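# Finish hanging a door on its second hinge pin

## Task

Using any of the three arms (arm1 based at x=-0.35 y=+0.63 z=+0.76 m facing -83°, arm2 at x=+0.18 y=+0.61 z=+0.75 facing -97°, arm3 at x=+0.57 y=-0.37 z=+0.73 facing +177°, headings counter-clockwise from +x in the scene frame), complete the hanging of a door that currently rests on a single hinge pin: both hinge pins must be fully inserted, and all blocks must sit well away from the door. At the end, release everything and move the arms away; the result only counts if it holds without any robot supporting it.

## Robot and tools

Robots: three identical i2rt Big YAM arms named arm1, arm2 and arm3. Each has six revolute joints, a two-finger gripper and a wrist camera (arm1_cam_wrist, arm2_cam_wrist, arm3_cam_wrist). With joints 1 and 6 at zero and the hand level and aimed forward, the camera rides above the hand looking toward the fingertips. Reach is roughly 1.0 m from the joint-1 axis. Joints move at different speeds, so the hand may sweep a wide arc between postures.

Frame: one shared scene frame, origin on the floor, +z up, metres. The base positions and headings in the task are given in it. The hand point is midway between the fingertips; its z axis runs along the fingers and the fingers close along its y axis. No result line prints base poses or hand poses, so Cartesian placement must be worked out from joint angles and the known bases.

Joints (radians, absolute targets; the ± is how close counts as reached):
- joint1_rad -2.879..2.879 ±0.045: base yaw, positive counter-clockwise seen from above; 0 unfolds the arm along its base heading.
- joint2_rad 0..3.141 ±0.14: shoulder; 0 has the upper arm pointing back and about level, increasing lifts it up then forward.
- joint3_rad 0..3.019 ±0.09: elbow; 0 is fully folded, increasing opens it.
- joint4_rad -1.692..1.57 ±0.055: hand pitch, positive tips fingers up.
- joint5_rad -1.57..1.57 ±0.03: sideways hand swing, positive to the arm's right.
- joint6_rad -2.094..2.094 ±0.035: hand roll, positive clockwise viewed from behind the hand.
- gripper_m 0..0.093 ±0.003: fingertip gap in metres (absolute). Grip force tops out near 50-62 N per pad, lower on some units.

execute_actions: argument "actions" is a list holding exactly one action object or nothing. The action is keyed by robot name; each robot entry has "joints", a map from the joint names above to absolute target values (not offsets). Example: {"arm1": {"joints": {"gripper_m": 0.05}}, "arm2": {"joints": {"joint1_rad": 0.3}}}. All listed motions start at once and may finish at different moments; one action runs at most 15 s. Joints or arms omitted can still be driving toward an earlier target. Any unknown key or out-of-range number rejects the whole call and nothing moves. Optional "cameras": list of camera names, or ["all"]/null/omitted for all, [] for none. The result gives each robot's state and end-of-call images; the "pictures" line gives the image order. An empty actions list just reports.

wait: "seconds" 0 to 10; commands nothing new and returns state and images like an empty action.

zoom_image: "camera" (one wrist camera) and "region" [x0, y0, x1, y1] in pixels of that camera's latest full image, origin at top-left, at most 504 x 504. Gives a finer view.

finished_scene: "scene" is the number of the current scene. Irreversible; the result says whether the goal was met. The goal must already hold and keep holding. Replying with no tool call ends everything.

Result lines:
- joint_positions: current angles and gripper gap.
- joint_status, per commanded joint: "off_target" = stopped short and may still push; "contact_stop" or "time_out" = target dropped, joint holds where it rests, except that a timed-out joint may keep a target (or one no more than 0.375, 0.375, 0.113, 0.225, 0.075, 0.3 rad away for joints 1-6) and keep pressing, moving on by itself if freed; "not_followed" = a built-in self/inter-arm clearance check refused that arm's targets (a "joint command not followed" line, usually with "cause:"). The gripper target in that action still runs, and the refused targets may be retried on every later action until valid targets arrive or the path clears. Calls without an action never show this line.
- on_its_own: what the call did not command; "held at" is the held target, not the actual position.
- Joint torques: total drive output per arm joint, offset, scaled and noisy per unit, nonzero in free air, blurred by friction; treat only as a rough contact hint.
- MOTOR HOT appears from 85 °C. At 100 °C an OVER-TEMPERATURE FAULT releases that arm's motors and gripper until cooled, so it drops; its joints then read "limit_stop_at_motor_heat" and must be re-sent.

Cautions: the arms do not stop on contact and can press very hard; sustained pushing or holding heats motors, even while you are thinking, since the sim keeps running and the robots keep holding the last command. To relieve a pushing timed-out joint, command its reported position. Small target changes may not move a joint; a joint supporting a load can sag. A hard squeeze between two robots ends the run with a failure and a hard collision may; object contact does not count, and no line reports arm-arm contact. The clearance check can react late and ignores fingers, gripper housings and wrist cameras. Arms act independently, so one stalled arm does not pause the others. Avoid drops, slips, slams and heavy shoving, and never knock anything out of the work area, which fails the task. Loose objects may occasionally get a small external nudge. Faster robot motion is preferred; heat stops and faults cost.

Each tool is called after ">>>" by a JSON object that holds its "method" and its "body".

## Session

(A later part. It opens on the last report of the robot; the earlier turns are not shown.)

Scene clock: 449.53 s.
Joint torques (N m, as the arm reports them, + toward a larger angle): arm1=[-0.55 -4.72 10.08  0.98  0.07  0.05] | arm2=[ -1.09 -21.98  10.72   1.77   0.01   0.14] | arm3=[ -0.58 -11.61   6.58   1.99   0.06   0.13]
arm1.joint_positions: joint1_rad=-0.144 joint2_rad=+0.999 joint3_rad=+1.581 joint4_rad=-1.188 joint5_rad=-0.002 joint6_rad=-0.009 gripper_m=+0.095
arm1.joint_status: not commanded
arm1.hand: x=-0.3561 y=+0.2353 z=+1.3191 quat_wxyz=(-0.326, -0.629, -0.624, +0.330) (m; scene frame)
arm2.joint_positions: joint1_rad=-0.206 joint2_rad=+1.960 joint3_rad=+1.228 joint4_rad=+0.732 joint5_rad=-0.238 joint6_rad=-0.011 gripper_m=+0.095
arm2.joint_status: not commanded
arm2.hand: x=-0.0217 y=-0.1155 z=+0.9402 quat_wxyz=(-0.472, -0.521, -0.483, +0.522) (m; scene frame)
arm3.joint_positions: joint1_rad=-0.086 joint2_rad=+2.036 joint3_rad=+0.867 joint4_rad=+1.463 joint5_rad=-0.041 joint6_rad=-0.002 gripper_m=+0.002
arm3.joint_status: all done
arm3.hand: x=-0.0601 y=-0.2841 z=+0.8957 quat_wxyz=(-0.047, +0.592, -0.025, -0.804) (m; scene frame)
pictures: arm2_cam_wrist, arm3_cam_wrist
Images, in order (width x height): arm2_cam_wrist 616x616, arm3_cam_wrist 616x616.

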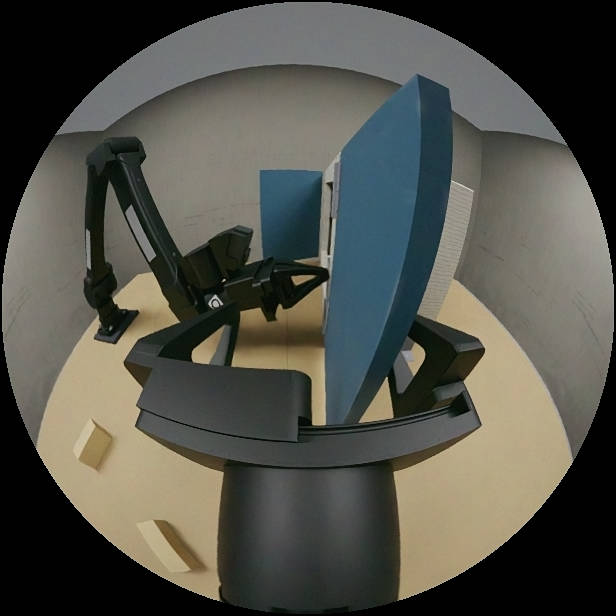

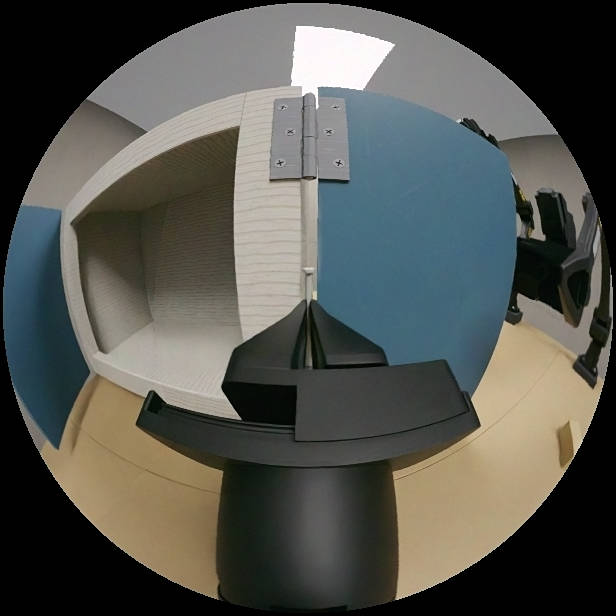

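>>> {"method": "execute_actions", "body": {"actions": [{"arm2":{"joints":{"joint1_rad":-0.255,"gripper_m":0.0}}}], "cameras": ["arm2_cam_wrist","arm3_cam_wrist"]}}

Scene clock: 457.90 s.
Joint torques (N m, as the arm reports them, + toward a larger angle): arm1=[-0.44 -4.7  10.11  1.    0.07  0.05] | arm2=[ -0.87 -22.36  10.4    1.96   0.19  -0.02] | arm3=[ -0.61 -11.63   6.59   1.97   0.05   0.13]
arm1.joint_positions: joint1_rad=-0.144 joint2_rad=+0.999 joint3_rad=+1.581 joint4_rad=-1.188 joint5_rad=-0.002 joint6_rad=-0.009 gripper_m=+0.095
arm1.joint_status: not commanded
arm1.hand: x=-0.3561 y=+0.2353 z=+1.3191 quat_wxyz=(-0.326, -0.629, -0.624, +0.330) (m; scene frame)
arm2.joint_positions: joint1_rad=-0.252 joint2_rad=+1.960 joint3_rad=+1.234 joint4_rad=+0.725 joint5_rad=-0.243 joint6_rad=+0.002 gripper_m=+0.011
arm2.joint_status: gripper_m off_target (ended at +0.011, target +0.000); the others done
arm2.hand: x=-0.0543 y=-0.1070 z=+0.9415 quat_wxyz=(-0.464, -0.534, -0.469, +0.529) (m; scene frame)
arm3.joint_positions: joint1_rad=-0.086 joint2_rad=+2.036 joint3_rad=+0.867 joint4_rad=+1.463 joint5_rad=-0.041 joint6_rad=-0.002 gripper_m=+0.002
arm3.joint_status: not commanded
arm3.hand: x=-0.0601 y=-0.2841 z=+0.8957 quat_wxyz=(-0.047, +0.592, -0.025, -0.804) (m; scene frame)
pictures: arm2_cam_wrist, arm3_cam_wrist
Images, in order (width x height): arm2_cam_wrist 616x616, arm3_cam_wrist 616x616.

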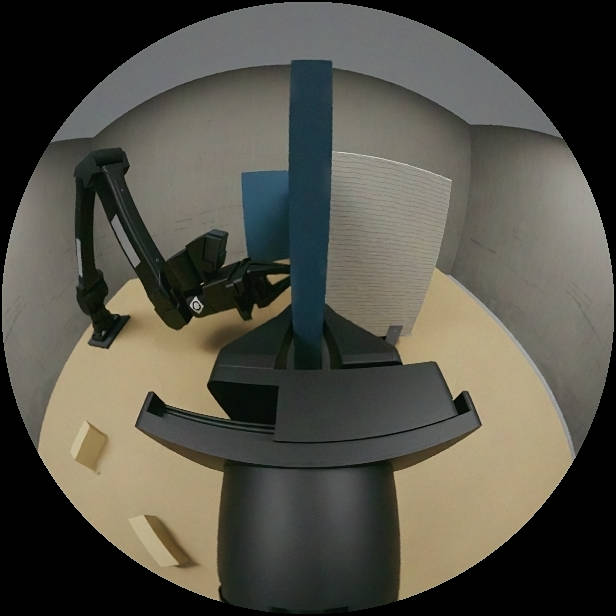

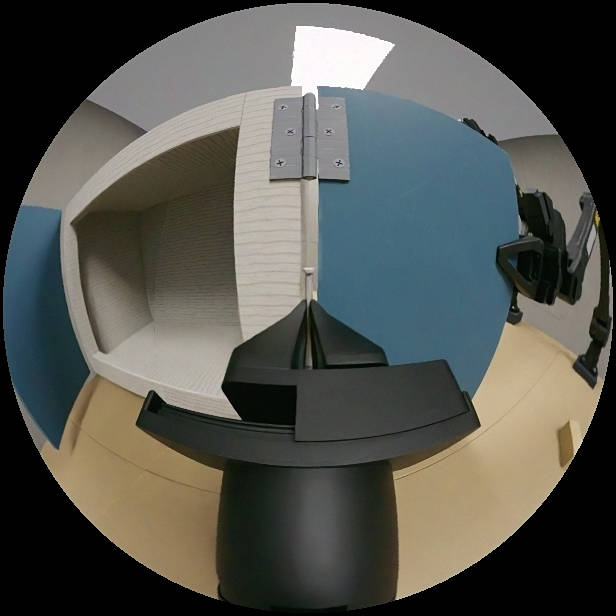

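>>> {"method": "execute_actions", "body": {"actions": [{"arm2":{"joints":{"joint2_rad":1.94,"joint4_rad":0.70}}}], "cameras": ["arm3_cam_wrist"]}}

Scene clock: 467.40 s.
Joint torques (N m, as the arm reports them, + toward a larger angle): arm1=[-0.56 -4.69 10.09  0.98  0.07  0.05] | arm2=[ -0.62 -24.93  10.37   1.7    0.19  -0.02] | arm3=[ -0.67 -11.58   6.56   1.99   0.07   0.14]
arm1.joint_positions: joint1_rad=-0.144 joint2_rad=+0.999 joint3_rad=+1.581 joint4_rad=-1.188 joint5_rad=-0.002 joint6_rad=-0.009 gripper_m=+0.095
arm1.joint_status: not commanded
arm1.hand: x=-0.3561 y=+0.2353 z=+1.3191 quat_wxyz=(-0.326, -0.629, -0.624, +0.330) (m; scene frame)
arm2.joint_positions: joint1_rad=-0.252 joint2_rad=+1.959 joint3_rad=+1.234 joint4_rad=+0.719 joint5_rad=-0.243 joint6_rad=+0.002 gripper_m=+0.011
arm2.joint_status: all done
arm2.hand: x=-0.0542 y=-0.1069 z=+0.9409 quat_wxyz=(-0.463, -0.536, -0.470, +0.527) (m; scene frame)
arm3.joint_positions: joint1_rad=-0.086 joint2_rad=+2.036 joint3_rad=+0.867 joint4_rad=+1.463 joint5_rad=-0.041 joint6_rad=-0.002 gripper_m=+0.002
arm3.joint_status: not commanded
arm3.hand: x=-0.0601 y=-0.2841 z=+0.8957 quat_wxyz=(-0.047, +0.592, -0.025, -0.804) (m; scene frame)
pictures: arm3_cam_wrist
Images, in order (width x height): arm3_cam_wrist 616x616.

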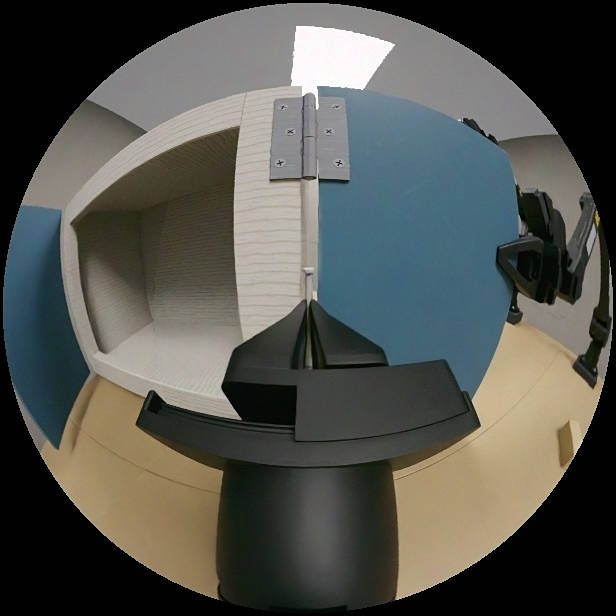

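>>> {"method": "execute_actions", "body": {"actions": [{"arm2":{"joints":{"joint2_rad":1.91}}}], "cameras": []}}

Scene clock: 471.53 s.
Joint torques (N m, as the arm reports them, + toward a larger angle): arm1=[-0.47 -4.71 10.1   0.99  0.07  0.05] | arm2=[ -0.84 -27.26  10.43   2.1    0.17  -0.04] | arm3=[ -0.59 -11.59   6.58   1.97   0.06   0.14]
arm1.joint_positions: joint1_rad=-0.144 joint2_rad=+0.999 joint3_rad=+1.581 joint4_rad=-1.188 joint5_rad=-0.002 joint6_rad=-0.009 gripper_m=+0.095
arm1.joint_status: not commanded
arm1.hand: x=-0.3561 y=+0.2353 z=+1.3191 quat_wxyz=(-0.326, -0.629, -0.624, +0.330) (m; scene frame)
arm2.joint_positions: joint1_rad=-0.252 joint2_rad=+1.951 joint3_rad=+1.234 joint4_rad=+0.707 joint5_rad=-0.242 joint6_rad=+0.003 gripper_m=+0.011
arm2.joint_status: all done
arm2.hand: x=-0.0541 y=-0.1064 z=+0.9434 quat_wxyz=(-0.463, -0.537, -0.470, +0.525) (m; scene frame)
arm3.joint_positions: joint1_rad=-0.086 joint2_rad=+2.036 joint3_rad=+0.867 joint4_rad=+1.463 joint5_rad=-0.041 joint6_rad=-0.002 gripper_m=+0.002
arm3.joint_status: not commanded
arm3.hand: x=-0.0601 y=-0.2841 z=+0.8957 quat_wxyz=(-0.047, +0.592, -0.025, -0.804) (m; scene frame)
pictures: none
No camera images: the call's "cameras" was empty. Leave "cameras" out to get every camera's image.

>>> {"method": "execute_actions", "body": {"actions": [{"arm2":{"joints":{"joint2_rad":1.885,"joint3_rad":1.29}}}], "cameras": []}}

Scene clock: 475.87 s.
Joint torques (N m, as the arm reports them, + toward a larger angle): arm1=[-0.47 -4.61 10.09  0.98  0.07  0.05] | arm2=[ -1.02 -29.6   11.83   2.37   0.05  -0.03] | arm3=[ -0.57 -11.61   6.56   1.96   0.06   0.14]
arm1.joint_positions: joint1_rad=-0.144 joint2_rad=+0.999 joint3_rad=+1.581 joint4_rad=-1.188 joint5_rad=-0.002 joint6_rad=-0.009 gripper_m=+0.095
arm1.joint_status: not commanded
arm1.hand: x=-0.3561 y=+0.2353 z=+1.3191 quat_wxyz=(-0.326, -0.629, -0.624, +0.330) (m; scene frame)
arm2.joint_positions: joint1_rad=-0.250 joint2_rad=+1.947 joint3_rad=+1.234 joint4_rad=+0.699 joint5_rad=-0.239 joint6_rad=+0.003 gripper_m=+0.011
arm2.joint_status: all done
arm2.hand: x=-0.0533 y=-0.1064 z=+0.9445 quat_wxyz=(-0.462, -0.539, -0.470, +0.524) (m; scene frame)
arm3.joint_positions: joint1_rad=-0.086 joint2_rad=+2.036 joint3_rad=+0.867 joint4_rad=+1.463 joint5_rad=-0.041 joint6_rad=-0.002 gripper_m=+0.002
arm3.joint_status: not commanded
arm3.hand: x=-0.0601 y=-0.2841 z=+0.8957 quat_wxyz=(-0.047, +0.592, -0.025, -0.804) (m; scene frame)
pictures: none
No camera images: the call's "cameras" was empty. Leave "cameras" out to get every camera's image.

>>> {"method": "execute_actions", "body": {"actions": [{"arm3":{"joints":{"joint2_rad":2.045,"gripper_m":0.025}}}], "cameras": ["arm3_cam_wrist"]}}

>>> {"method": "zoom_image", "body": {"camera": "arm3_cam_wrist", "region": [260, 250, 360, 375]}}

Scene clock: 487.43 s.
Joint torques (N m, as the arm reports them, + toward a larger angle): arm1=[-0.64 -4.73 10.07  1.02  0.07  0.05] | arm2=[ -1.01 -29.27  11.79   2.42   0.02  -0.04] | arm3=[ -0.64 -13.97   6.51   1.95   0.06   0.13]
arm1.joint_positions: joint1_rad=-0.144 joint2_rad=+0.999 joint3_rad=+1.581 joint4_rad=-1.188 joint5_rad=-0.002 joint6_rad=-0.009 gripper_m=+0.095
arm1.joint_status: not commanded
arm1.hand: x=-0.3561 y=+0.2353 z=+1.3191 quat_wxyz=(-0.326, -0.629, -0.624, +0.330) (m; scene frame)
arm2.joint_positions: joint1_rad=-0.250 joint2_rad=+1.947 joint3_rad=+1.234 joint4_rad=+0.699 joint5_rad=-0.239 joint6_rad=+0.003 gripper_m=+0.011
arm2.joint_status: not commanded
arm2.hand: x=-0.0533 y=-0.1064 z=+0.9445 quat_wxyz=(-0.462, -0.539, -0.470, +0.524) (m; scene frame)
arm3.joint_positions: joint1_rad=-0.086 joint2_rad=+2.036 joint3_rad=+0.867 joint4_rad=+1.463 joint5_rad=-0.041 joint6_rad=-0.002 gripper_m=+0.025
arm3.joint_status: all done
arm3.hand: x=-0.0601 y=-0.2841 z=+0.8955 quat_wxyz=(-0.046, +0.592, -0.025, -0.804) (m; scene frame)
pictures: arm3_cam_wrist
Images, in order (width x height): arm3_cam_wrist 616x616.

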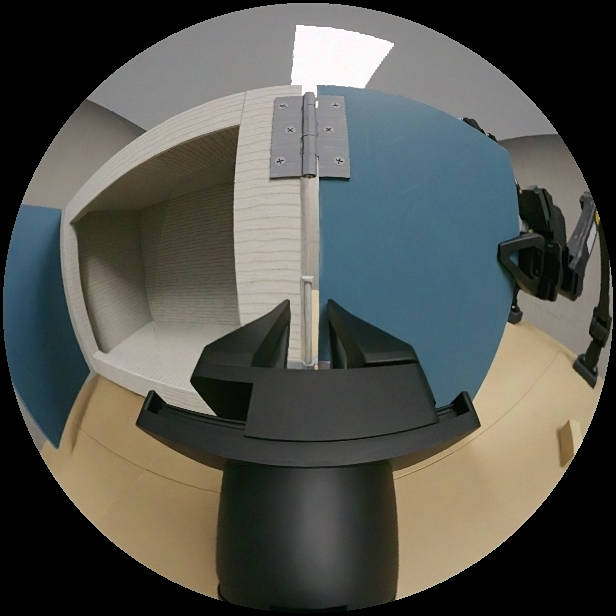

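Region (260, 250, 360, 375) of arm3_cam_wrist's 616x616 image, scaled by 4.032, with more detail than that image has; it fills the left 403 columns of this view, and the rest is white.

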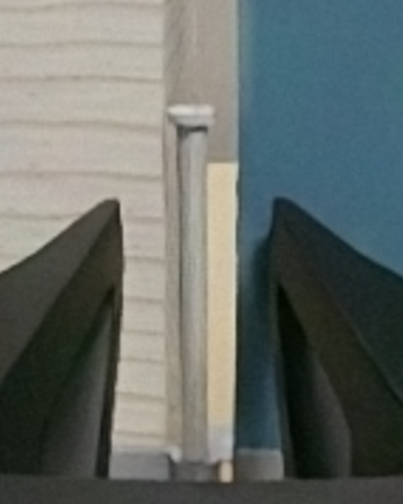

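>>> {"method": "execute_actions", "body": {"actions": [{"arm3":{"joints":{"joint2_rad":1.655,"joint3_rad":0.75,"joint4_rad":0.912}}}], "cameras": ["arm3_cam_wrist"]}}

>>> {"method": "zoom_image", "body": {"camera": "arm3_cam_wrist", "region": [260, 250, 360, 375]}}

Scene clock: 521.43 s.
Joint torques (N m, as the arm reports them, + toward a larger angle): arm1=[-0.46 -4.7  10.12  1.02  0.07  0.05] | arm2=[ -1.25 -29.36  11.84   2.44   0.05  -0.03] | arm3=[ -0.59 -10.39   8.36   1.58   0.06   0.14]
arm1.joint_positions: joint1_rad=-0.144 joint2_rad=+0.999 joint3_rad=+1.581 joint4_rad=-1.188 joint5_rad=-0.002 joint6_rad=-0.009 gripper_m=+0.095
arm1.joint_status: not commanded
arm1.hand: x=-0.3561 y=+0.2353 z=+1.3191 quat_wxyz=(-0.326, -0.629, -0.624, +0.330) (m; scene frame)
arm2.joint_positions: joint1_rad=-0.250 joint2_rad=+1.947 joint3_rad=+1.234 joint4_rad=+0.699 joint5_rad=-0.239 joint6_rad=+0.003 gripper_m=+0.011
arm2.joint_status: not commanded
arm2.hand: x=-0.0533 y=-0.1064 z=+0.9445 quat_wxyz=(-0.462, -0.539, -0.470, +0.524) (m; scene frame)
arm3.joint_positions: joint1_rad=-0.086 joint2_rad=+1.640 joint3_rad=+0.744 joint4_rad=+0.924 joint5_rad=-0.041 joint6_rad=-0.002 gripper_m=+0.025
arm3.joint_status: all done
arm3.hand: x=-0.0229 y=-0.2896 z=+0.9498 quat_wxyz=(-0.038, +0.693, -0.034, -0.719) (m; scene frame)
pictures: arm3_cam_wrist
Images, in order (width x height): arm3_cam_wrist 616x616.

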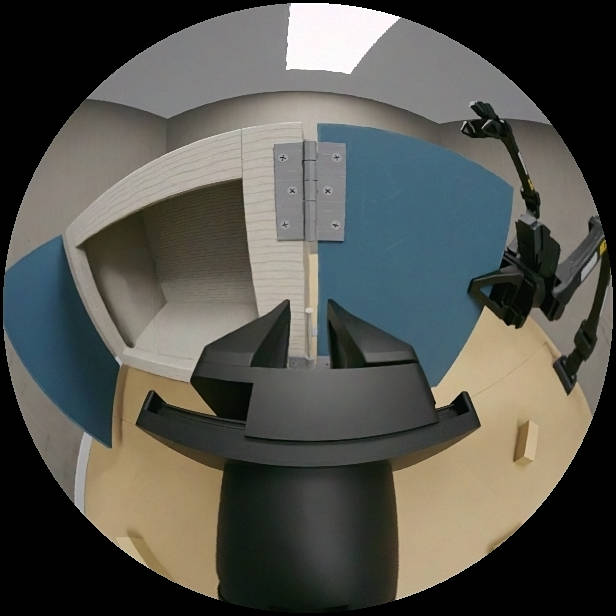

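Region (260, 250, 360, 375) of arm3_cam_wrist's 616x616 image, scaled by 4.032, with more detail than that image has; it fills the left 403 columns of this view, and the rest is white.

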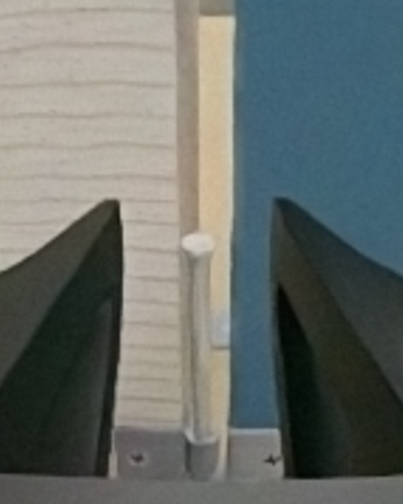

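>>> {"method": "execute_actions", "body": {"actions": [{"arm3":{"joints":{"joint4_rad":0.52,"gripper_m":0.0}}}], "cameras": ["arm3_cam_wrist"]}}

>>> {"method": "zoom_image", "body": {"camera": "arm3_cam_wrist", "region": [265, 190, 355, 310]}}

Scene clock: 532.80 s.
Joint torques (N m, as the arm reports them, + toward a larger angle): arm1=[-0.42 -4.74 10.1   1.    0.07  0.05] | arm2=[ -0.7  -29.24  11.85   2.49   0.05  -0.06] | arm3=[ -0.49 -10.5    8.39   1.58   0.05   0.13]
arm1.joint_positions: joint1_rad=-0.144 joint2_rad=+0.999 joint3_rad=+1.581 joint4_rad=-1.188 joint5_rad=-0.002 joint6_rad=-0.009 gripper_m=+0.095
arm1.joint_status: not commanded
arm1.hand: x=-0.3561 y=+0.2353 z=+1.3191 quat_wxyz=(-0.326, -0.629, -0.624, +0.330) (m; scene frame)
arm2.joint_positions: joint1_rad=-0.250 joint2_rad=+1.947 joint3_rad=+1.234 joint4_rad=+0.699 joint5_rad=-0.239 joint6_rad=+0.003 gripper_m=+0.011
arm2.joint_status: not commanded
arm2.hand: x=-0.0533 y=-0.1064 z=+0.9445 quat_wxyz=(-0.462, -0.539, -0.470, +0.524) (m; scene frame)
arm3.joint_positions: joint1_rad=-0.086 joint2_rad=+1.640 joint3_rad=+0.744 joint4_rad=+0.532 joint5_rad=-0.041 joint6_rad=-0.002 gripper_m=+0.001
arm3.joint_status: all done
arm3.hand: x=-0.0080 y=-0.2916 z=+0.8554 quat_wxyz=(-0.025, +0.819, -0.046, -0.571) (m; scene frame)
pictures: arm3_cam_wrist
Images, in order (width x height): arm3_cam_wrist 616x616.

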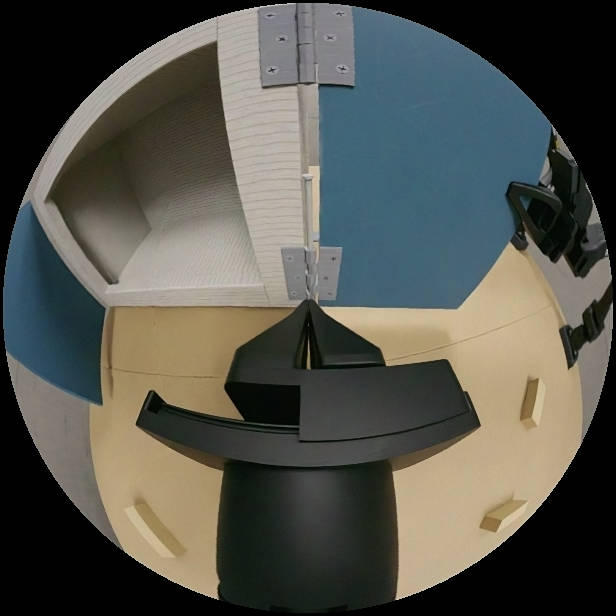

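Region (265, 190, 355, 310) of arm3_cam_wrist's 616x616 image, scaled by 4.200, with more detail than that image has; it fills the left 378 columns of this view, and the rest is white.

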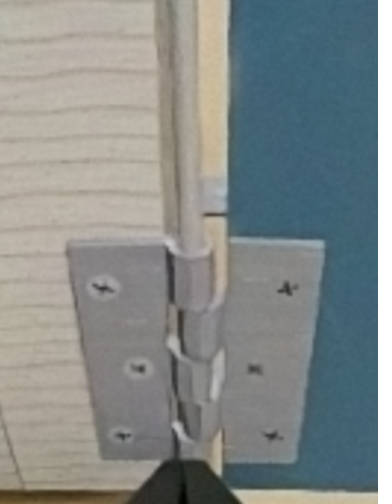

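>>> {"method": "execute_actions", "body": {"actions": [{"arm2":{"joints":{"joint2_rad":1.945,"joint3_rad":1.27}}}], "cameras": ["arm3_cam_wrist"]}}

>>> {"method": "zoom_image", "body": {"camera": "arm3_cam_wrist", "region": [280, 230, 345, 305]}}

Scene clock: 539.80 s.
Joint torques (N m, as the arm reports them, + toward a larger angle): arm1=[-0.62 -4.81 10.08  1.01  0.06  0.06] | arm2=[ -0.82 -23.27  10.57   2.44   0.06  -0.05] | arm3=[ -0.58 -10.45   8.38   1.57   0.06   0.13]
arm1.joint_positions: joint1_rad=-0.144 joint2_rad=+0.999 joint3_rad=+1.581 joint4_rad=-1.188 joint5_rad=-0.002 joint6_rad=-0.009 gripper_m=+0.095
arm1.joint_status: not commanded
arm1.hand: x=-0.3561 y=+0.2353 z=+1.3191 quat_wxyz=(-0.326, -0.629, -0.624, +0.330) (m; scene frame)
arm2.joint_positions: joint1_rad=-0.250 joint2_rad=+1.948 joint3_rad=+1.234 joint4_rad=+0.699 joint5_rad=-0.239 joint6_rad=+0.003 gripper_m=+0.011
arm2.joint_status: all done
arm2.hand: x=-0.0533 y=-0.1065 z=+0.9442 quat_wxyz=(-0.462, -0.539, -0.471, +0.524) (m; scene frame)
arm3.joint_positions: joint1_rad=-0.086 joint2_rad=+1.640 joint3_rad=+0.744 joint4_rad=+0.532 joint5_rad=-0.041 joint6_rad=-0.002 gripper_m=+0.001
arm3.joint_status: not commanded
arm3.hand: x=-0.0080 y=-0.2916 z=+0.8554 quat_wxyz=(-0.025, +0.819, -0.046, -0.571) (m; scene frame)
pictures: arm3_cam_wrist
Images, in order (width x height): arm3_cam_wrist 616x616.

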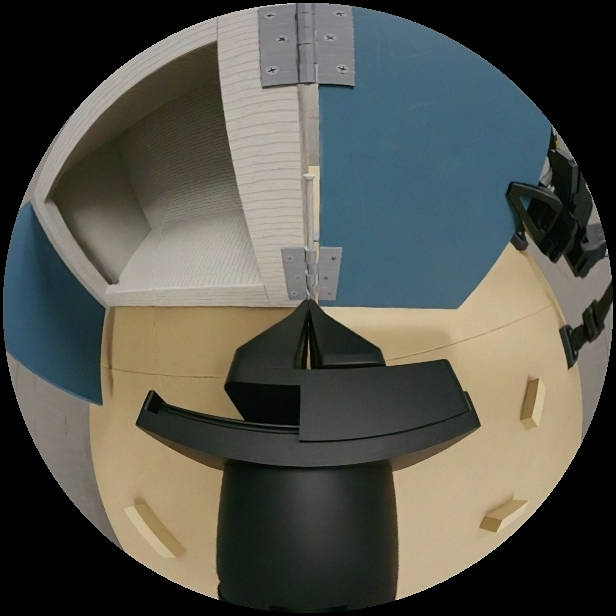

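Region (280, 230, 345, 305) of arm3_cam_wrist's 616x616 image, scaled by 6.720, with more detail than that image has; it fills the left 437 columns of this view, and the rest is white.

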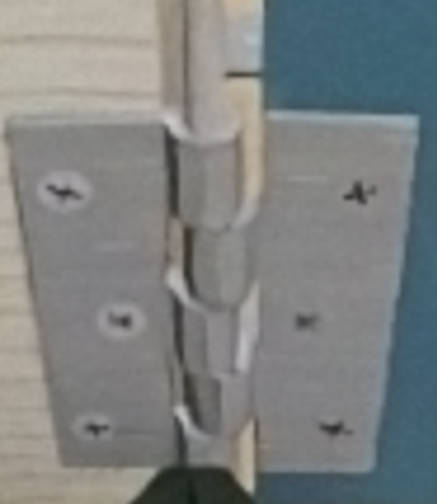

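>>> {"method": "execute_actions", "body": {"actions": [{"arm2":{"joints":{"joint2_rad":1.96}}}], "cameras": ["arm3_cam_wrist"]}}

>>> {"method": "zoom_image", "body": {"camera": "arm3_cam_wrist", "region": [280, 230, 345, 305]}}

Scene clock: 546.43 s.
Joint torques (N m, as the arm reports them, + toward a larger angle): arm1=[-0.47 -4.8  10.1   1.    0.07  0.04] | arm2=[ -0.82 -21.26  10.49   2.43   0.06  -0.03] | arm3=[ -0.68 -10.52   8.4    1.57   0.06   0.13]
arm1.joint_positions: joint1_rad=-0.144 joint2_rad=+0.999 joint3_rad=+1.581 joint4_rad=-1.188 joint5_rad=-0.002 joint6_rad=-0.009 gripper_m=+0.095
arm1.joint_status: not commanded
arm1.hand: x=-0.3561 y=+0.2353 z=+1.3191 quat_wxyz=(-0.326, -0.629, -0.624, +0.330) (m; scene frame)
arm2.joint_positions: joint1_rad=-0.250 joint2_rad=+1.949 joint3_rad=+1.234 joint4_rad=+0.699 joint5_rad=-0.239 joint6_rad=+0.003 gripper_m=+0.011
arm2.joint_status: all done
arm2.hand: x=-0.0534 y=-0.1065 z=+0.9434 quat_wxyz=(-0.462, -0.539, -0.471, +0.524) (m; scene frame)
arm3.joint_positions: joint1_rad=-0.086 joint2_rad=+1.640 joint3_rad=+0.744 joint4_rad=+0.532 joint5_rad=-0.041 joint6_rad=-0.002 gripper_m=+0.001
arm3.joint_status: not commanded
arm3.hand: x=-0.0080 y=-0.2916 z=+0.8554 quat_wxyz=(-0.025, +0.819, -0.046, -0.571) (m; scene frame)
pictures: arm3_cam_wrist
Images, in order (width x height): arm3_cam_wrist 616x616.

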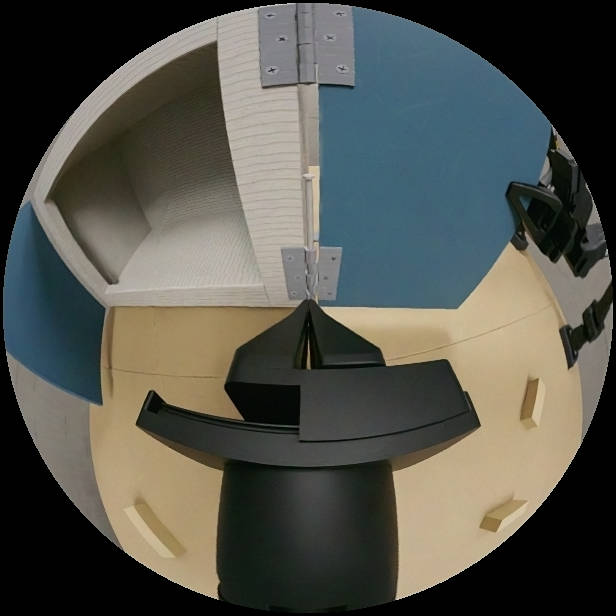

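Region (280, 230, 345, 305) of arm3_cam_wrist's 616x616 image, scaled by 6.720, with more detail than that image has; it fills the left 437 columns of this view, and the rest is white.

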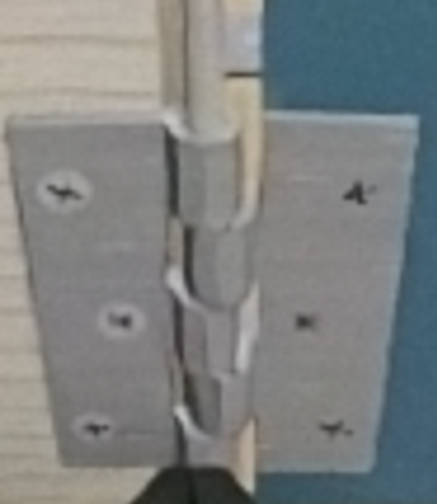

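>>> {"method": "execute_actions", "body": {"actions": [{"arm2":{"joints":{"joint2_rad":1.97}}}], "cameras": ["arm3_cam_wrist"]}}

>>> {"method": "zoom_image", "body": {"camera": "arm3_cam_wrist", "region": [280, 230, 345, 305]}}

Scene clock: 552.40 s.
Joint torques (N m, as the arm reports them, + toward a larger angle): arm1=[-0.5  -4.65 10.11  1.    0.07  0.06] | arm2=[ -0.78 -20.95  10.33   2.46   0.04  -0.08] | arm3=[ -0.63 -10.49   8.42   1.57   0.04   0.14]
arm1.joint_positions: joint1_rad=-0.144 joint2_rad=+0.999 joint3_rad=+1.581 joint4_rad=-1.188 joint5_rad=-0.002 joint6_rad=-0.009 gripper_m=+0.095
arm1.joint_status: not commanded
arm1.hand: x=-0.3561 y=+0.2353 z=+1.3191 quat_wxyz=(-0.326, -0.629, -0.624, +0.330) (m; scene frame)
arm2.joint_positions: joint1_rad=-0.250 joint2_rad=+1.950 joint3_rad=+1.234 joint4_rad=+0.699 joint5_rad=-0.239 joint6_rad=+0.003 gripper_m=+0.011
arm2.joint_status: all done
arm2.hand: x=-0.0534 y=-0.1066 z=+0.9428 quat_wxyz=(-0.461, -0.540, -0.471, +0.524) (m; scene frame)
arm3.joint_positions: joint1_rad=-0.086 joint2_rad=+1.640 joint3_rad=+0.744 joint4_rad=+0.532 joint5_rad=-0.041 joint6_rad=-0.002 gripper_m=+0.001
arm3.joint_status: not commanded
arm3.hand: x=-0.0080 y=-0.2916 z=+0.8554 quat_wxyz=(-0.025, +0.819, -0.046, -0.571) (m; scene frame)
pictures: arm3_cam_wrist
Images, in order (width x height): arm3_cam_wrist 616x616.

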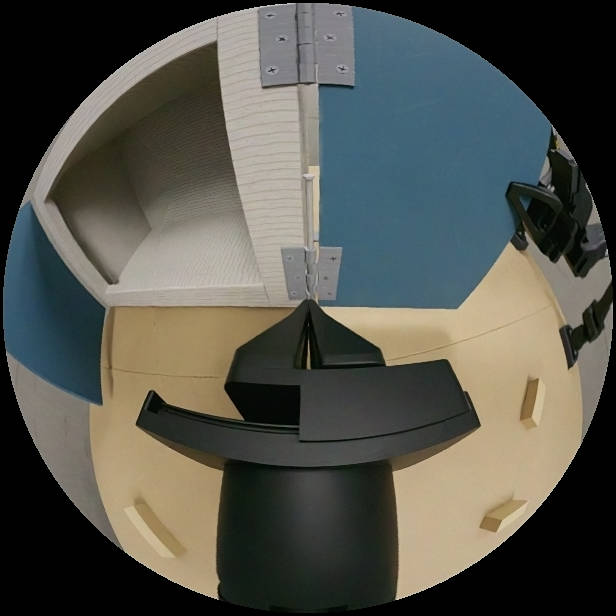

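Region (280, 230, 345, 305) of arm3_cam_wrist's 616x616 image, scaled by 6.720, with more detail than that image has; it fills the left 437 columns of this view, and the rest is white.

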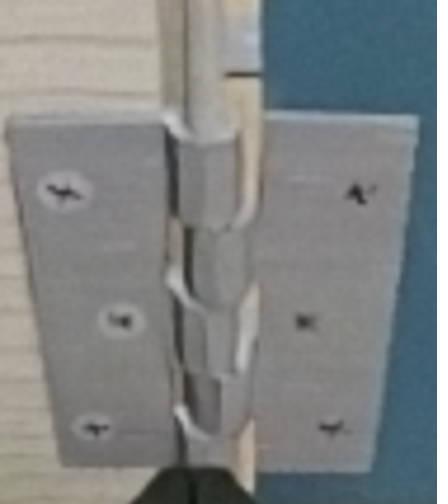

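>>> {"method": "execute_actions", "body": {"actions": [{"arm2":{"joints":{"joint2_rad":1.985}}}], "cameras": ["arm3_cam_wrist"]}}

>>> {"method": "zoom_image", "body": {"camera": "arm3_cam_wrist", "region": [280, 230, 345, 305]}}

Scene clock: 566.70 s.
Joint torques (N m, as the arm reports them, + toward a larger angle): arm1=[-0.51 -4.66 10.1   1.    0.07  0.05] | arm2=[ -0.97 -19.39  10.45   2.4    0.04  -0.05] | arm3=[ -0.56 -10.48   8.42   1.57   0.05   0.13]
arm1.joint_positions: joint1_rad=-0.144 joint2_rad=+0.999 joint3_rad=+1.581 joint4_rad=-1.188 joint5_rad=-0.002 joint6_rad=-0.009 gripper_m=+0.095
arm1.joint_status: not commanded
arm1.hand: x=-0.3561 y=+0.2353 z=+1.3191 quat_wxyz=(-0.326, -0.629, -0.624, +0.330) (m; scene frame)
arm2.joint_positions: joint1_rad=-0.250 joint2_rad=+1.951 joint3_rad=+1.234 joint4_rad=+0.699 joint5_rad=-0.239 joint6_rad=+0.003 gripper_m=+0.011
arm2.joint_status: all done
arm2.hand: x=-0.0534 y=-0.1067 z=+0.9420 quat_wxyz=(-0.461, -0.540, -0.471, +0.523) (m; scene frame)
arm3.joint_positions: joint1_rad=-0.086 joint2_rad=+1.640 joint3_rad=+0.744 joint4_rad=+0.532 joint5_rad=-0.041 joint6_rad=-0.002 gripper_m=+0.001
arm3.joint_status: not commanded
arm3.hand: x=-0.0080 y=-0.2916 z=+0.8554 quat_wxyz=(-0.025, +0.819, -0.046, -0.571) (m; scene frame)
pictures: arm3_cam_wrist
Images, in order (width x height): arm3_cam_wrist 616x616.

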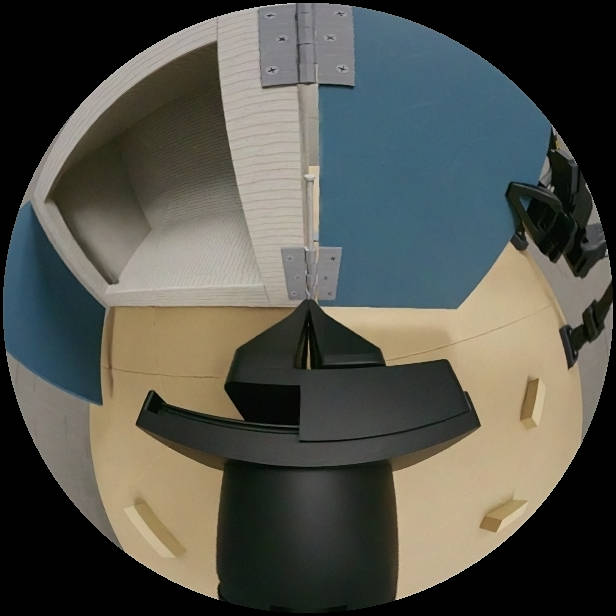

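Region (280, 230, 345, 305) of arm3_cam_wrist's 616x616 image, scaled by 6.720, with more detail than that image has; it fills the left 437 columns of this view, and the rest is white.

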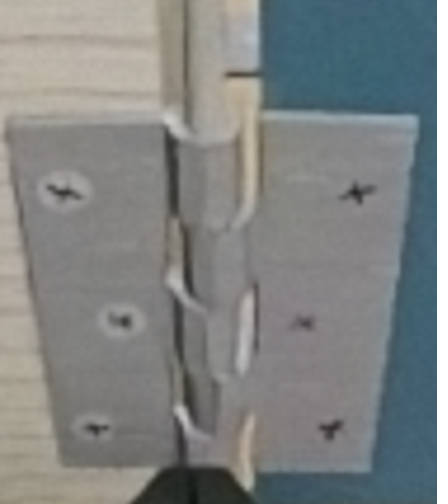

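>>> {"method": "execute_actions", "body": {"actions": [{"arm2":{"joints":{"joint2_rad":1.992,"joint6_rad":0.04}}}], "cameras": ["arm3_cam_wrist"]}}

>>> {"method": "zoom_image", "body": {"camera": "arm3_cam_wrist", "region": [280, 230, 345, 305]}}

Scene clock: 575.33 s.
Joint torques (N m, as the arm reports them, + toward a larger angle): arm1=[-0.63 -4.64 10.08  1.    0.06  0.05] | arm2=[ -1.13 -18.9   10.43   2.5    0.03   0.36] | arm3=[ -0.51 -10.5    8.37   1.57   0.05   0.13]
arm1.joint_positions: joint1_rad=-0.144 joint2_rad=+0.999 joint3_rad=+1.581 joint4_rad=-1.188 joint5_rad=-0.002 joint6_rad=-0.009 gripper_m=+0.095
arm1.joint_status: not commanded
arm1.hand: x=-0.3561 y=+0.2353 z=+1.3191 quat_wxyz=(-0.326, -0.629, -0.624, +0.330) (m; scene frame)
arm2.joint_positions: joint1_rad=-0.250 joint2_rad=+1.952 joint3_rad=+1.234 joint4_rad=+0.699 joint5_rad=-0.239 joint6_rad=+0.012 gripper_m=+0.011
arm2.joint_status: all done
arm2.hand: x=-0.0534 y=-0.1067 z=+0.9411 quat_wxyz=(-0.463, -0.542, -0.469, +0.521) (m; scene frame)
arm3.joint_positions: joint1_rad=-0.086 joint2_rad=+1.640 joint3_rad=+0.744 joint4_rad=+0.532 joint5_rad=-0.041 joint6_rad=-0.002 gripper_m=+0.001
arm3.joint_status: not commanded
arm3.hand: x=-0.0080 y=-0.2916 z=+0.8554 quat_wxyz=(-0.025, +0.819, -0.046, -0.571) (m; scene frame)
pictures: arm3_cam_wrist
Images, in order (width x height): arm3_cam_wrist 616x616.

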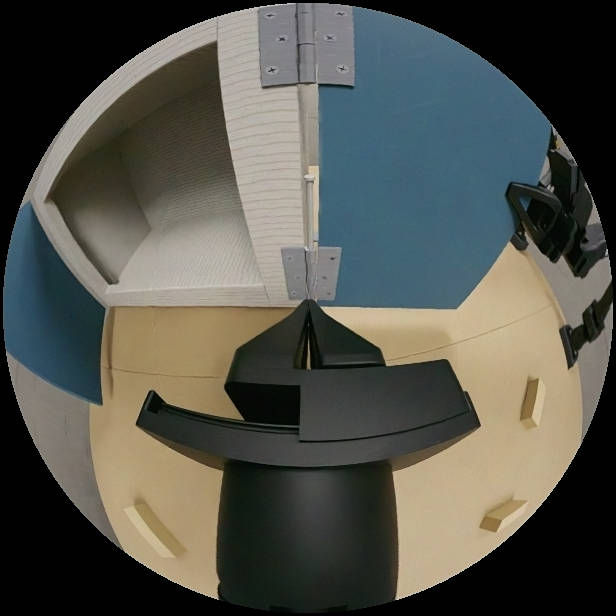

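Region (280, 230, 345, 305) of arm3_cam_wrist's 616x616 image, scaled by 6.720, with more detail than that image has; it fills the left 437 columns of this view, and the rest is white.

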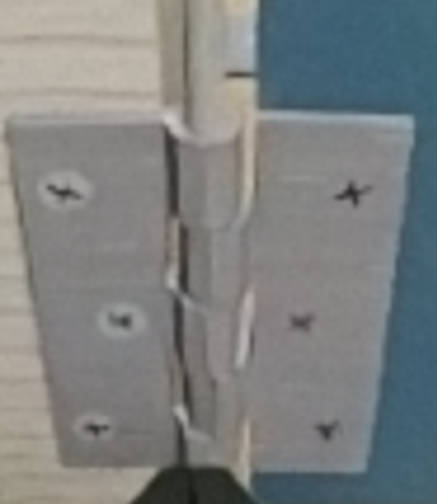

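>>> {"method": "execute_actions", "body": {"actions": [{"arm2":{"joints":{"joint2_rad":1.97,"joint6_rad":0.05}},"arm3":{"joints":{"joint4_rad":0.94}}}], "cameras": []}}

>>> {"method": "execute_actions", "body": {"actions": [{"arm3":{"joints":{"joint2_rad":1.73,"joint3_rad":0.888,"joint4_rad":0.845}}}], "cameras": ["arm3_cam_wrist"]}}

Scene clock: 588.40 s.
Joint torques (N m, as the arm reports them, + toward a larger angle): arm1=[-0.47 -4.78 10.12  0.99  0.07  0.05] | arm2=[ -0.74 -20.99  10.4    2.38   0.05   0.42] | arm3=[ -0.64 -10.56   8.37   2.74   0.06   0.13]
arm1.joint_positions: joint1_rad=-0.144 joint2_rad=+0.999 joint3_rad=+1.581 joint4_rad=-1.188 joint5_rad=-0.002 joint6_rad=-0.009 gripper_m=+0.095
arm1.joint_status: not commanded
arm1.hand: x=-0.3561 y=+0.2353 z=+1.3191 quat_wxyz=(-0.326, -0.629, -0.624, +0.330) (m; scene frame)
arm2.joint_positions: joint1_rad=-0.250 joint2_rad=+1.952 joint3_rad=+1.234 joint4_rad=+0.699 joint5_rad=-0.239 joint6_rad=+0.015 gripper_m=+0.011
arm2.joint_status: joint6_rad time_out (moved +0.003 of +0.038); the others done
arm2.hand: x=-0.0534 y=-0.1067 z=+0.9411 quat_wxyz=(-0.464, -0.543, -0.468, +0.520) (m; scene frame)
arm3.joint_positions: joint1_rad=-0.086 joint2_rad=+1.640 joint3_rad=+0.744 joint4_rad=+0.922 joint5_rad=-0.041 joint6_rad=-0.002 gripper_m=+0.001
arm3.joint_status: all done
arm3.hand: x=-0.0230 y=-0.2895 z=+0.9492 quat_wxyz=(-0.038, +0.693, -0.034, -0.719) (m; scene frame)
pictures: none
No camera images: the call's "cameras" was empty. Leave "cameras" out to get every camera's image.

not run: a stop came earlier in this reply.

>>> {"method": "execute_actions", "body": {"actions": [{"arm3":{"joints":{"joint2_rad":1.73,"joint3_rad":0.888,"joint4_rad":0.845}}}], "cameras": ["arm3_cam_wrist"]}}

Scene clock: 592.97 s.
Joint torques (N m, as the arm reports them, + toward a larger angle): arm1=[-0.4  -4.61 10.08  0.98  0.06  0.06] | arm2=[ -0.69 -21.05  10.5    2.34   0.03   0.42] | arm3=[ -0.68 -12.56  10.77   1.64   0.06   0.14]
arm1.joint_positions: joint1_rad=-0.144 joint2_rad=+0.999 joint3_rad=+1.581 joint4_rad=-1.188 joint5_rad=-0.002 joint6_rad=-0.009 gripper_m=+0.095
arm1.joint_status: not commanded
arm1.hand: x=-0.3561 y=+0.2353 z=+1.3191 quat_wxyz=(-0.326, -0.629, -0.624, +0.330) (m; scene frame)
arm2.joint_positions: joint1_rad=-0.250 joint2_rad=+1.952 joint3_rad=+1.234 joint4_rad=+0.699 joint5_rad=-0.239 joint6_rad=+0.015 gripper_m=+0.011
arm2.joint_status: not commanded
arm2.hand: x=-0.0534 y=-0.1067 z=+0.9411 quat_wxyz=(-0.464, -0.543, -0.468, +0.520) (m; scene frame)
arm3.joint_positions: joint1_rad=-0.086 joint2_rad=+1.727 joint3_rad=+0.857 joint4_rad=+0.856 joint5_rad=-0.041 joint6_rad=-0.002 gripper_m=+0.001
arm3.joint_status: all done
arm3.hand: x=-0.0624 y=-0.2838 z=+0.9366 quat_wxyz=(-0.037, +0.708, -0.036, -0.705) (m; scene frame)
pictures: arm3_cam_wrist
Images, in order (width x height): arm3_cam_wrist 616x616.

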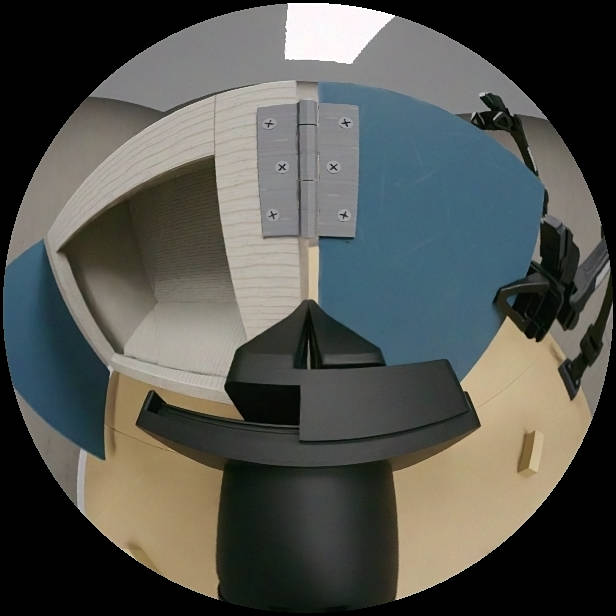

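>>> {"method": "execute_actions", "body": {"actions": [{"arm3":{"joints":{"joint2_rad":1.838,"joint3_rad":0.845,"joint4_rad":1.003}}}], "cameras": ["arm3_cam_wrist"]}}

Scene clock: 600.47 s.
Joint torques (N m, as the arm reports them, + toward a larger angle): arm1=[-0.52 -4.61 10.11  0.97  0.08  0.06] | arm2=[ -1.32 -20.75  10.53   2.4    0.03   0.4 ] | arm3=[ -0.59 -10.64   6.67   2.1    0.09   0.14]
arm1.joint_positions: joint1_rad=-0.144 joint2_rad=+0.999 joint3_rad=+1.581 joint4_rad=-1.188 joint5_rad=-0.002 joint6_rad=-0.009 gripper_m=+0.095
arm1.joint_status: not commanded
arm1.hand: x=-0.3561 y=+0.2353 z=+1.3191 quat_wxyz=(-0.326, -0.629, -0.624, +0.330) (m; scene frame)
arm2.joint_positions: joint1_rad=-0.250 joint2_rad=+1.952 joint3_rad=+1.234 joint4_rad=+0.699 joint5_rad=-0.239 joint6_rad=+0.016 gripper_m=+0.011
arm2.joint_status: not commanded
arm2.hand: x=-0.0534 y=-0.1067 z=+0.9411 quat_wxyz=(-0.464, -0.543, -0.468, +0.520) (m; scene frame)
arm3.joint_positions: joint1_rad=-0.086 joint2_rad=+1.800 joint3_rad=+0.855 joint4_rad=+1.001 joint5_rad=-0.041 joint6_rad=-0.002 gripper_m=+0.001
arm3.joint_status: all done
arm3.hand: x=-0.0658 y=-0.2834 z=+0.9261 quat_wxyz=(-0.039, +0.683, -0.033, -0.729) (m; scene frame)
pictures: arm3_cam_wrist
Images, in order (width x height): arm3_cam_wrist 616x616.

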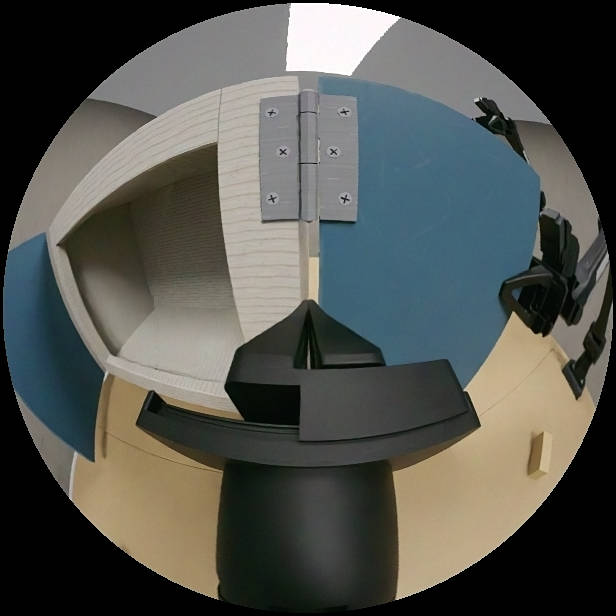

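>>> {"method": "execute_actions", "body": {"actions": [{"arm2":{"joints":{"joint2_rad":2.0}},"arm3":{"joints":{"joint4_rad":0.97}}}], "cameras": []}}

Scene clock: 607.40 s.
Joint torques (N m, as the arm reports them, + toward a larger angle): arm1=[-0.58 -4.59 10.12  1.02  0.06  0.05] | arm2=[ -1.18 -18.3   10.47   2.47   0.04   0.41] | arm3=[ -0.68 -10.58   6.69   0.93   0.08   0.14]
arm1.joint_positions: joint1_rad=-0.144 joint2_rad=+0.999 joint3_rad=+1.581 joint4_rad=-1.188 joint5_rad=-0.002 joint6_rad=-0.009 gripper_m=+0.095
arm1.joint_status: not commanded
arm1.hand: x=-0.3561 y=+0.2353 z=+1.3191 quat_wxyz=(-0.326, -0.629, -0.624, +0.330) (m; scene frame)
arm2.joint_positions: joint1_rad=-0.250 joint2_rad=+1.953 joint3_rad=+1.234 joint4_rad=+0.699 joint5_rad=-0.239 joint6_rad=+0.017 gripper_m=+0.011
arm2.joint_status: all done
arm2.hand: x=-0.0535 y=-0.1068 z=+0.9403 quat_wxyz=(-0.464, -0.544, -0.468, +0.520) (m; scene frame)
arm3.joint_positions: joint1_rad=-0.086 joint2_rad=+1.800 joint3_rad=+0.855 joint4_rad=+0.999 joint5_rad=-0.041 joint6_rad=-0.002 gripper_m=+0.001
arm3.joint_status: all done
arm3.hand: x=-0.0658 y=-0.2834 z=+0.9257 quat_wxyz=(-0.039, +0.683, -0.033, -0.728) (m; scene frame)
pictures: none
No camera images: the call's "cameras" was empty. Leave "cameras" out to get every camera's image.

>>> {"method": "execute_actions", "body": {"actions": [{"arm2":{"joints":{"joint2_rad":2.0,"joint5_rad":-0.265}}}], "cameras": []}}

Scene clock: 612.57 s.
Joint torques (N m, as the arm reports them, + toward a larger angle): arm1=[-0.53 -4.68 10.09  1.02  0.07  0.06] | arm2=[ -0.54 -18.41  10.17   2.46  -0.29   0.39] | arm3=[ -0.59 -10.6    6.67   0.91   0.08   0.14]
arm1.joint_positions: joint1_rad=-0.144 joint2_rad=+0.999 joint3_rad=+1.581 joint4_rad=-1.188 joint5_rad=-0.002 joint6_rad=-0.009 gripper_m=+0.095
arm1.joint_status: not commanded
arm1.hand: x=-0.3561 y=+0.2353 z=+1.3191 quat_wxyz=(-0.326, -0.629, -0.624, +0.330) (m; scene frame)
arm2.joint_positions: joint1_rad=-0.255 joint2_rad=+1.955 joint3_rad=+1.237 joint4_rad=+0.699 joint5_rad=-0.257 joint6_rad=+0.017 gripper_m=+0.011
arm2.joint_status: all done
arm2.hand: x=-0.0543 y=-0.1067 z=+0.9403 quat_wxyz=(-0.468, -0.541, -0.471, +0.517) (m; scene frame)
arm3.joint_positions: joint1_rad=-0.086 joint2_rad=+1.800 joint3_rad=+0.855 joint4_rad=+0.999 joint5_rad=-0.041 joint6_rad=-0.002 gripper_m=+0.001
arm3.joint_status: not commanded
arm3.hand: x=-0.0658 y=-0.2834 z=+0.9257 quat_wxyz=(-0.039, +0.683, -0.033, -0.728) (m; scene frame)
pictures: none
No camera images: the call's "cameras" was empty. Leave "cameras" out to get every camera's image.

>>> {"method": "execute_actions", "body": {"actions": [{"arm3":{"joints":{"joint2_rad":1.65,"joint3_rad":0.71,"joint4_rad":0.95,"joint6_rad":-1.57}},"arm2":{"joints":{"joint2_rad":1.975}}}], "cameras": []}}

>>> {"method": "execute_actions", "body": {"actions": [{"arm3":{"joints":{"joint2_rad":1.45,"joint3_rad":0.98,"joint4_rad":0.045}}}], "cameras": ["arm3_cam_wrist"]}}

Scene clock: 640.10 s.
Joint torques (N m, as the arm reports them, + toward a larger angle): arm1=[-0.51 -4.74 10.09  1.01  0.07  0.06] | arm2=[ -0.69 -20.89  10.32   2.42  -0.3    0.41] | arm3=[ -0.66 -10.93   8.24   1.74   0.08   0.02]
arm1.joint_positions: joint1_rad=-0.144 joint2_rad=+0.999 joint3_rad=+1.581 joint4_rad=-1.188 joint5_rad=-0.002 joint6_rad=-0.009 gripper_m=+0.095
arm1.joint_status: not commanded
arm1.hand: x=-0.3561 y=+0.2353 z=+1.3191 quat_wxyz=(-0.326, -0.629, -0.624, +0.330) (m; scene frame)
arm2.joint_positions: joint1_rad=-0.255 joint2_rad=+1.955 joint3_rad=+1.237 joint4_rad=+0.699 joint5_rad=-0.257 joint6_rad=+0.017 gripper_m=+0.011
arm2.joint_status: all done
arm2.hand: x=-0.0543 y=-0.1067 z=+0.9403 quat_wxyz=(-0.468, -0.541, -0.471, +0.517) (m; scene frame)
arm3.joint_positions: joint1_rad=-0.086 joint2_rad=+1.643 joint3_rad=+0.702 joint4_rad=+0.958 joint5_rad=-0.041 joint6_rad=-1.556 gripper_m=+0.001
arm3.joint_status: all done
arm3.hand: x=-0.0108 y=-0.2914 z=+0.9361 quat_wxyz=(-0.529, +0.521, +0.464, -0.484) (m; scene frame)
pictures: none
No camera images: the call's "cameras" was empty. Leave "cameras" out to get every camera's image.

Scene clock: 641.57 s.
Joint torques (N m, as the arm reports them, + toward a larger angle): arm1=[-0.55 -4.77 10.09  1.02  0.07  0.06] | arm2=[ -0.9  -20.68  10.28   2.52  -0.3    0.42] | arm3=[ -0.55 -10.89  10.58   1.52   0.02   0.02]
arm1.joint_positions: joint1_rad=-0.144 joint2_rad=+0.999 joint3_rad=+1.581 joint4_rad=-1.188 joint5_rad=-0.002 joint6_rad=-0.009 gripper_m=+0.095
arm1.joint_status: not commanded
arm1.hand: x=-0.3561 y=+0.2353 z=+1.3191 quat_wxyz=(-0.326, -0.629, -0.624, +0.330) (m; scene frame)
arm2.joint_positions: joint1_rad=-0.255 joint2_rad=+1.955 joint3_rad=+1.237 joint4_rad=+0.699 joint5_rad=-0.257 joint6_rad=+0.017 gripper_m=+0.011
arm2.joint_status: not commanded
arm2.hand: x=-0.0543 y=-0.1067 z=+0.9403 quat_wxyz=(-0.468, -0.541, -0.471, +0.517) (m; scene frame)
arm3.joint_positions: joint1_rad=-0.086 joint2_rad=+1.444 joint3_rad=+0.977 joint4_rad=+0.057 joint5_rad=-0.041 joint6_rad=-1.558 gripper_m=+0.001
arm3.joint_status: all done
arm3.hand: x=-0.0302 y=-0.2886 z=+0.9822 quat_wxyz=(-0.404, +0.626, +0.551, -0.377) (m; scene frame)
pictures: arm3_cam_wrist
Images, in order (width x height): arm3_cam_wrist 616x616.

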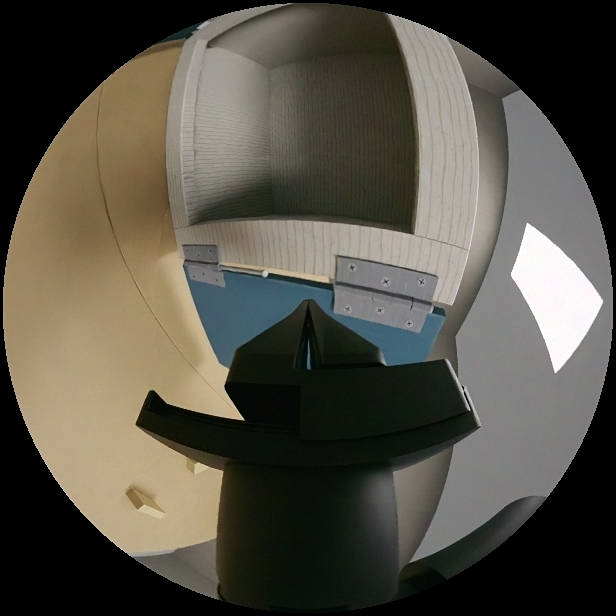

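>>> {"method": "zoom_image", "body": {"camera": "arm3_cam_wrist", "region": [175, 230, 285, 300]}}

Region (175, 230, 285, 300) of arm3_cam_wrist's 616x616 image, scaled by 4.582, with more detail than that image has; it fills the top 321 rows of this view, and the rest is white.

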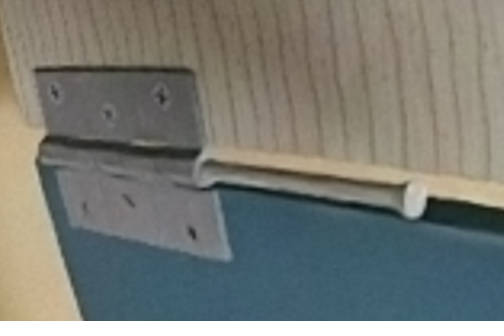

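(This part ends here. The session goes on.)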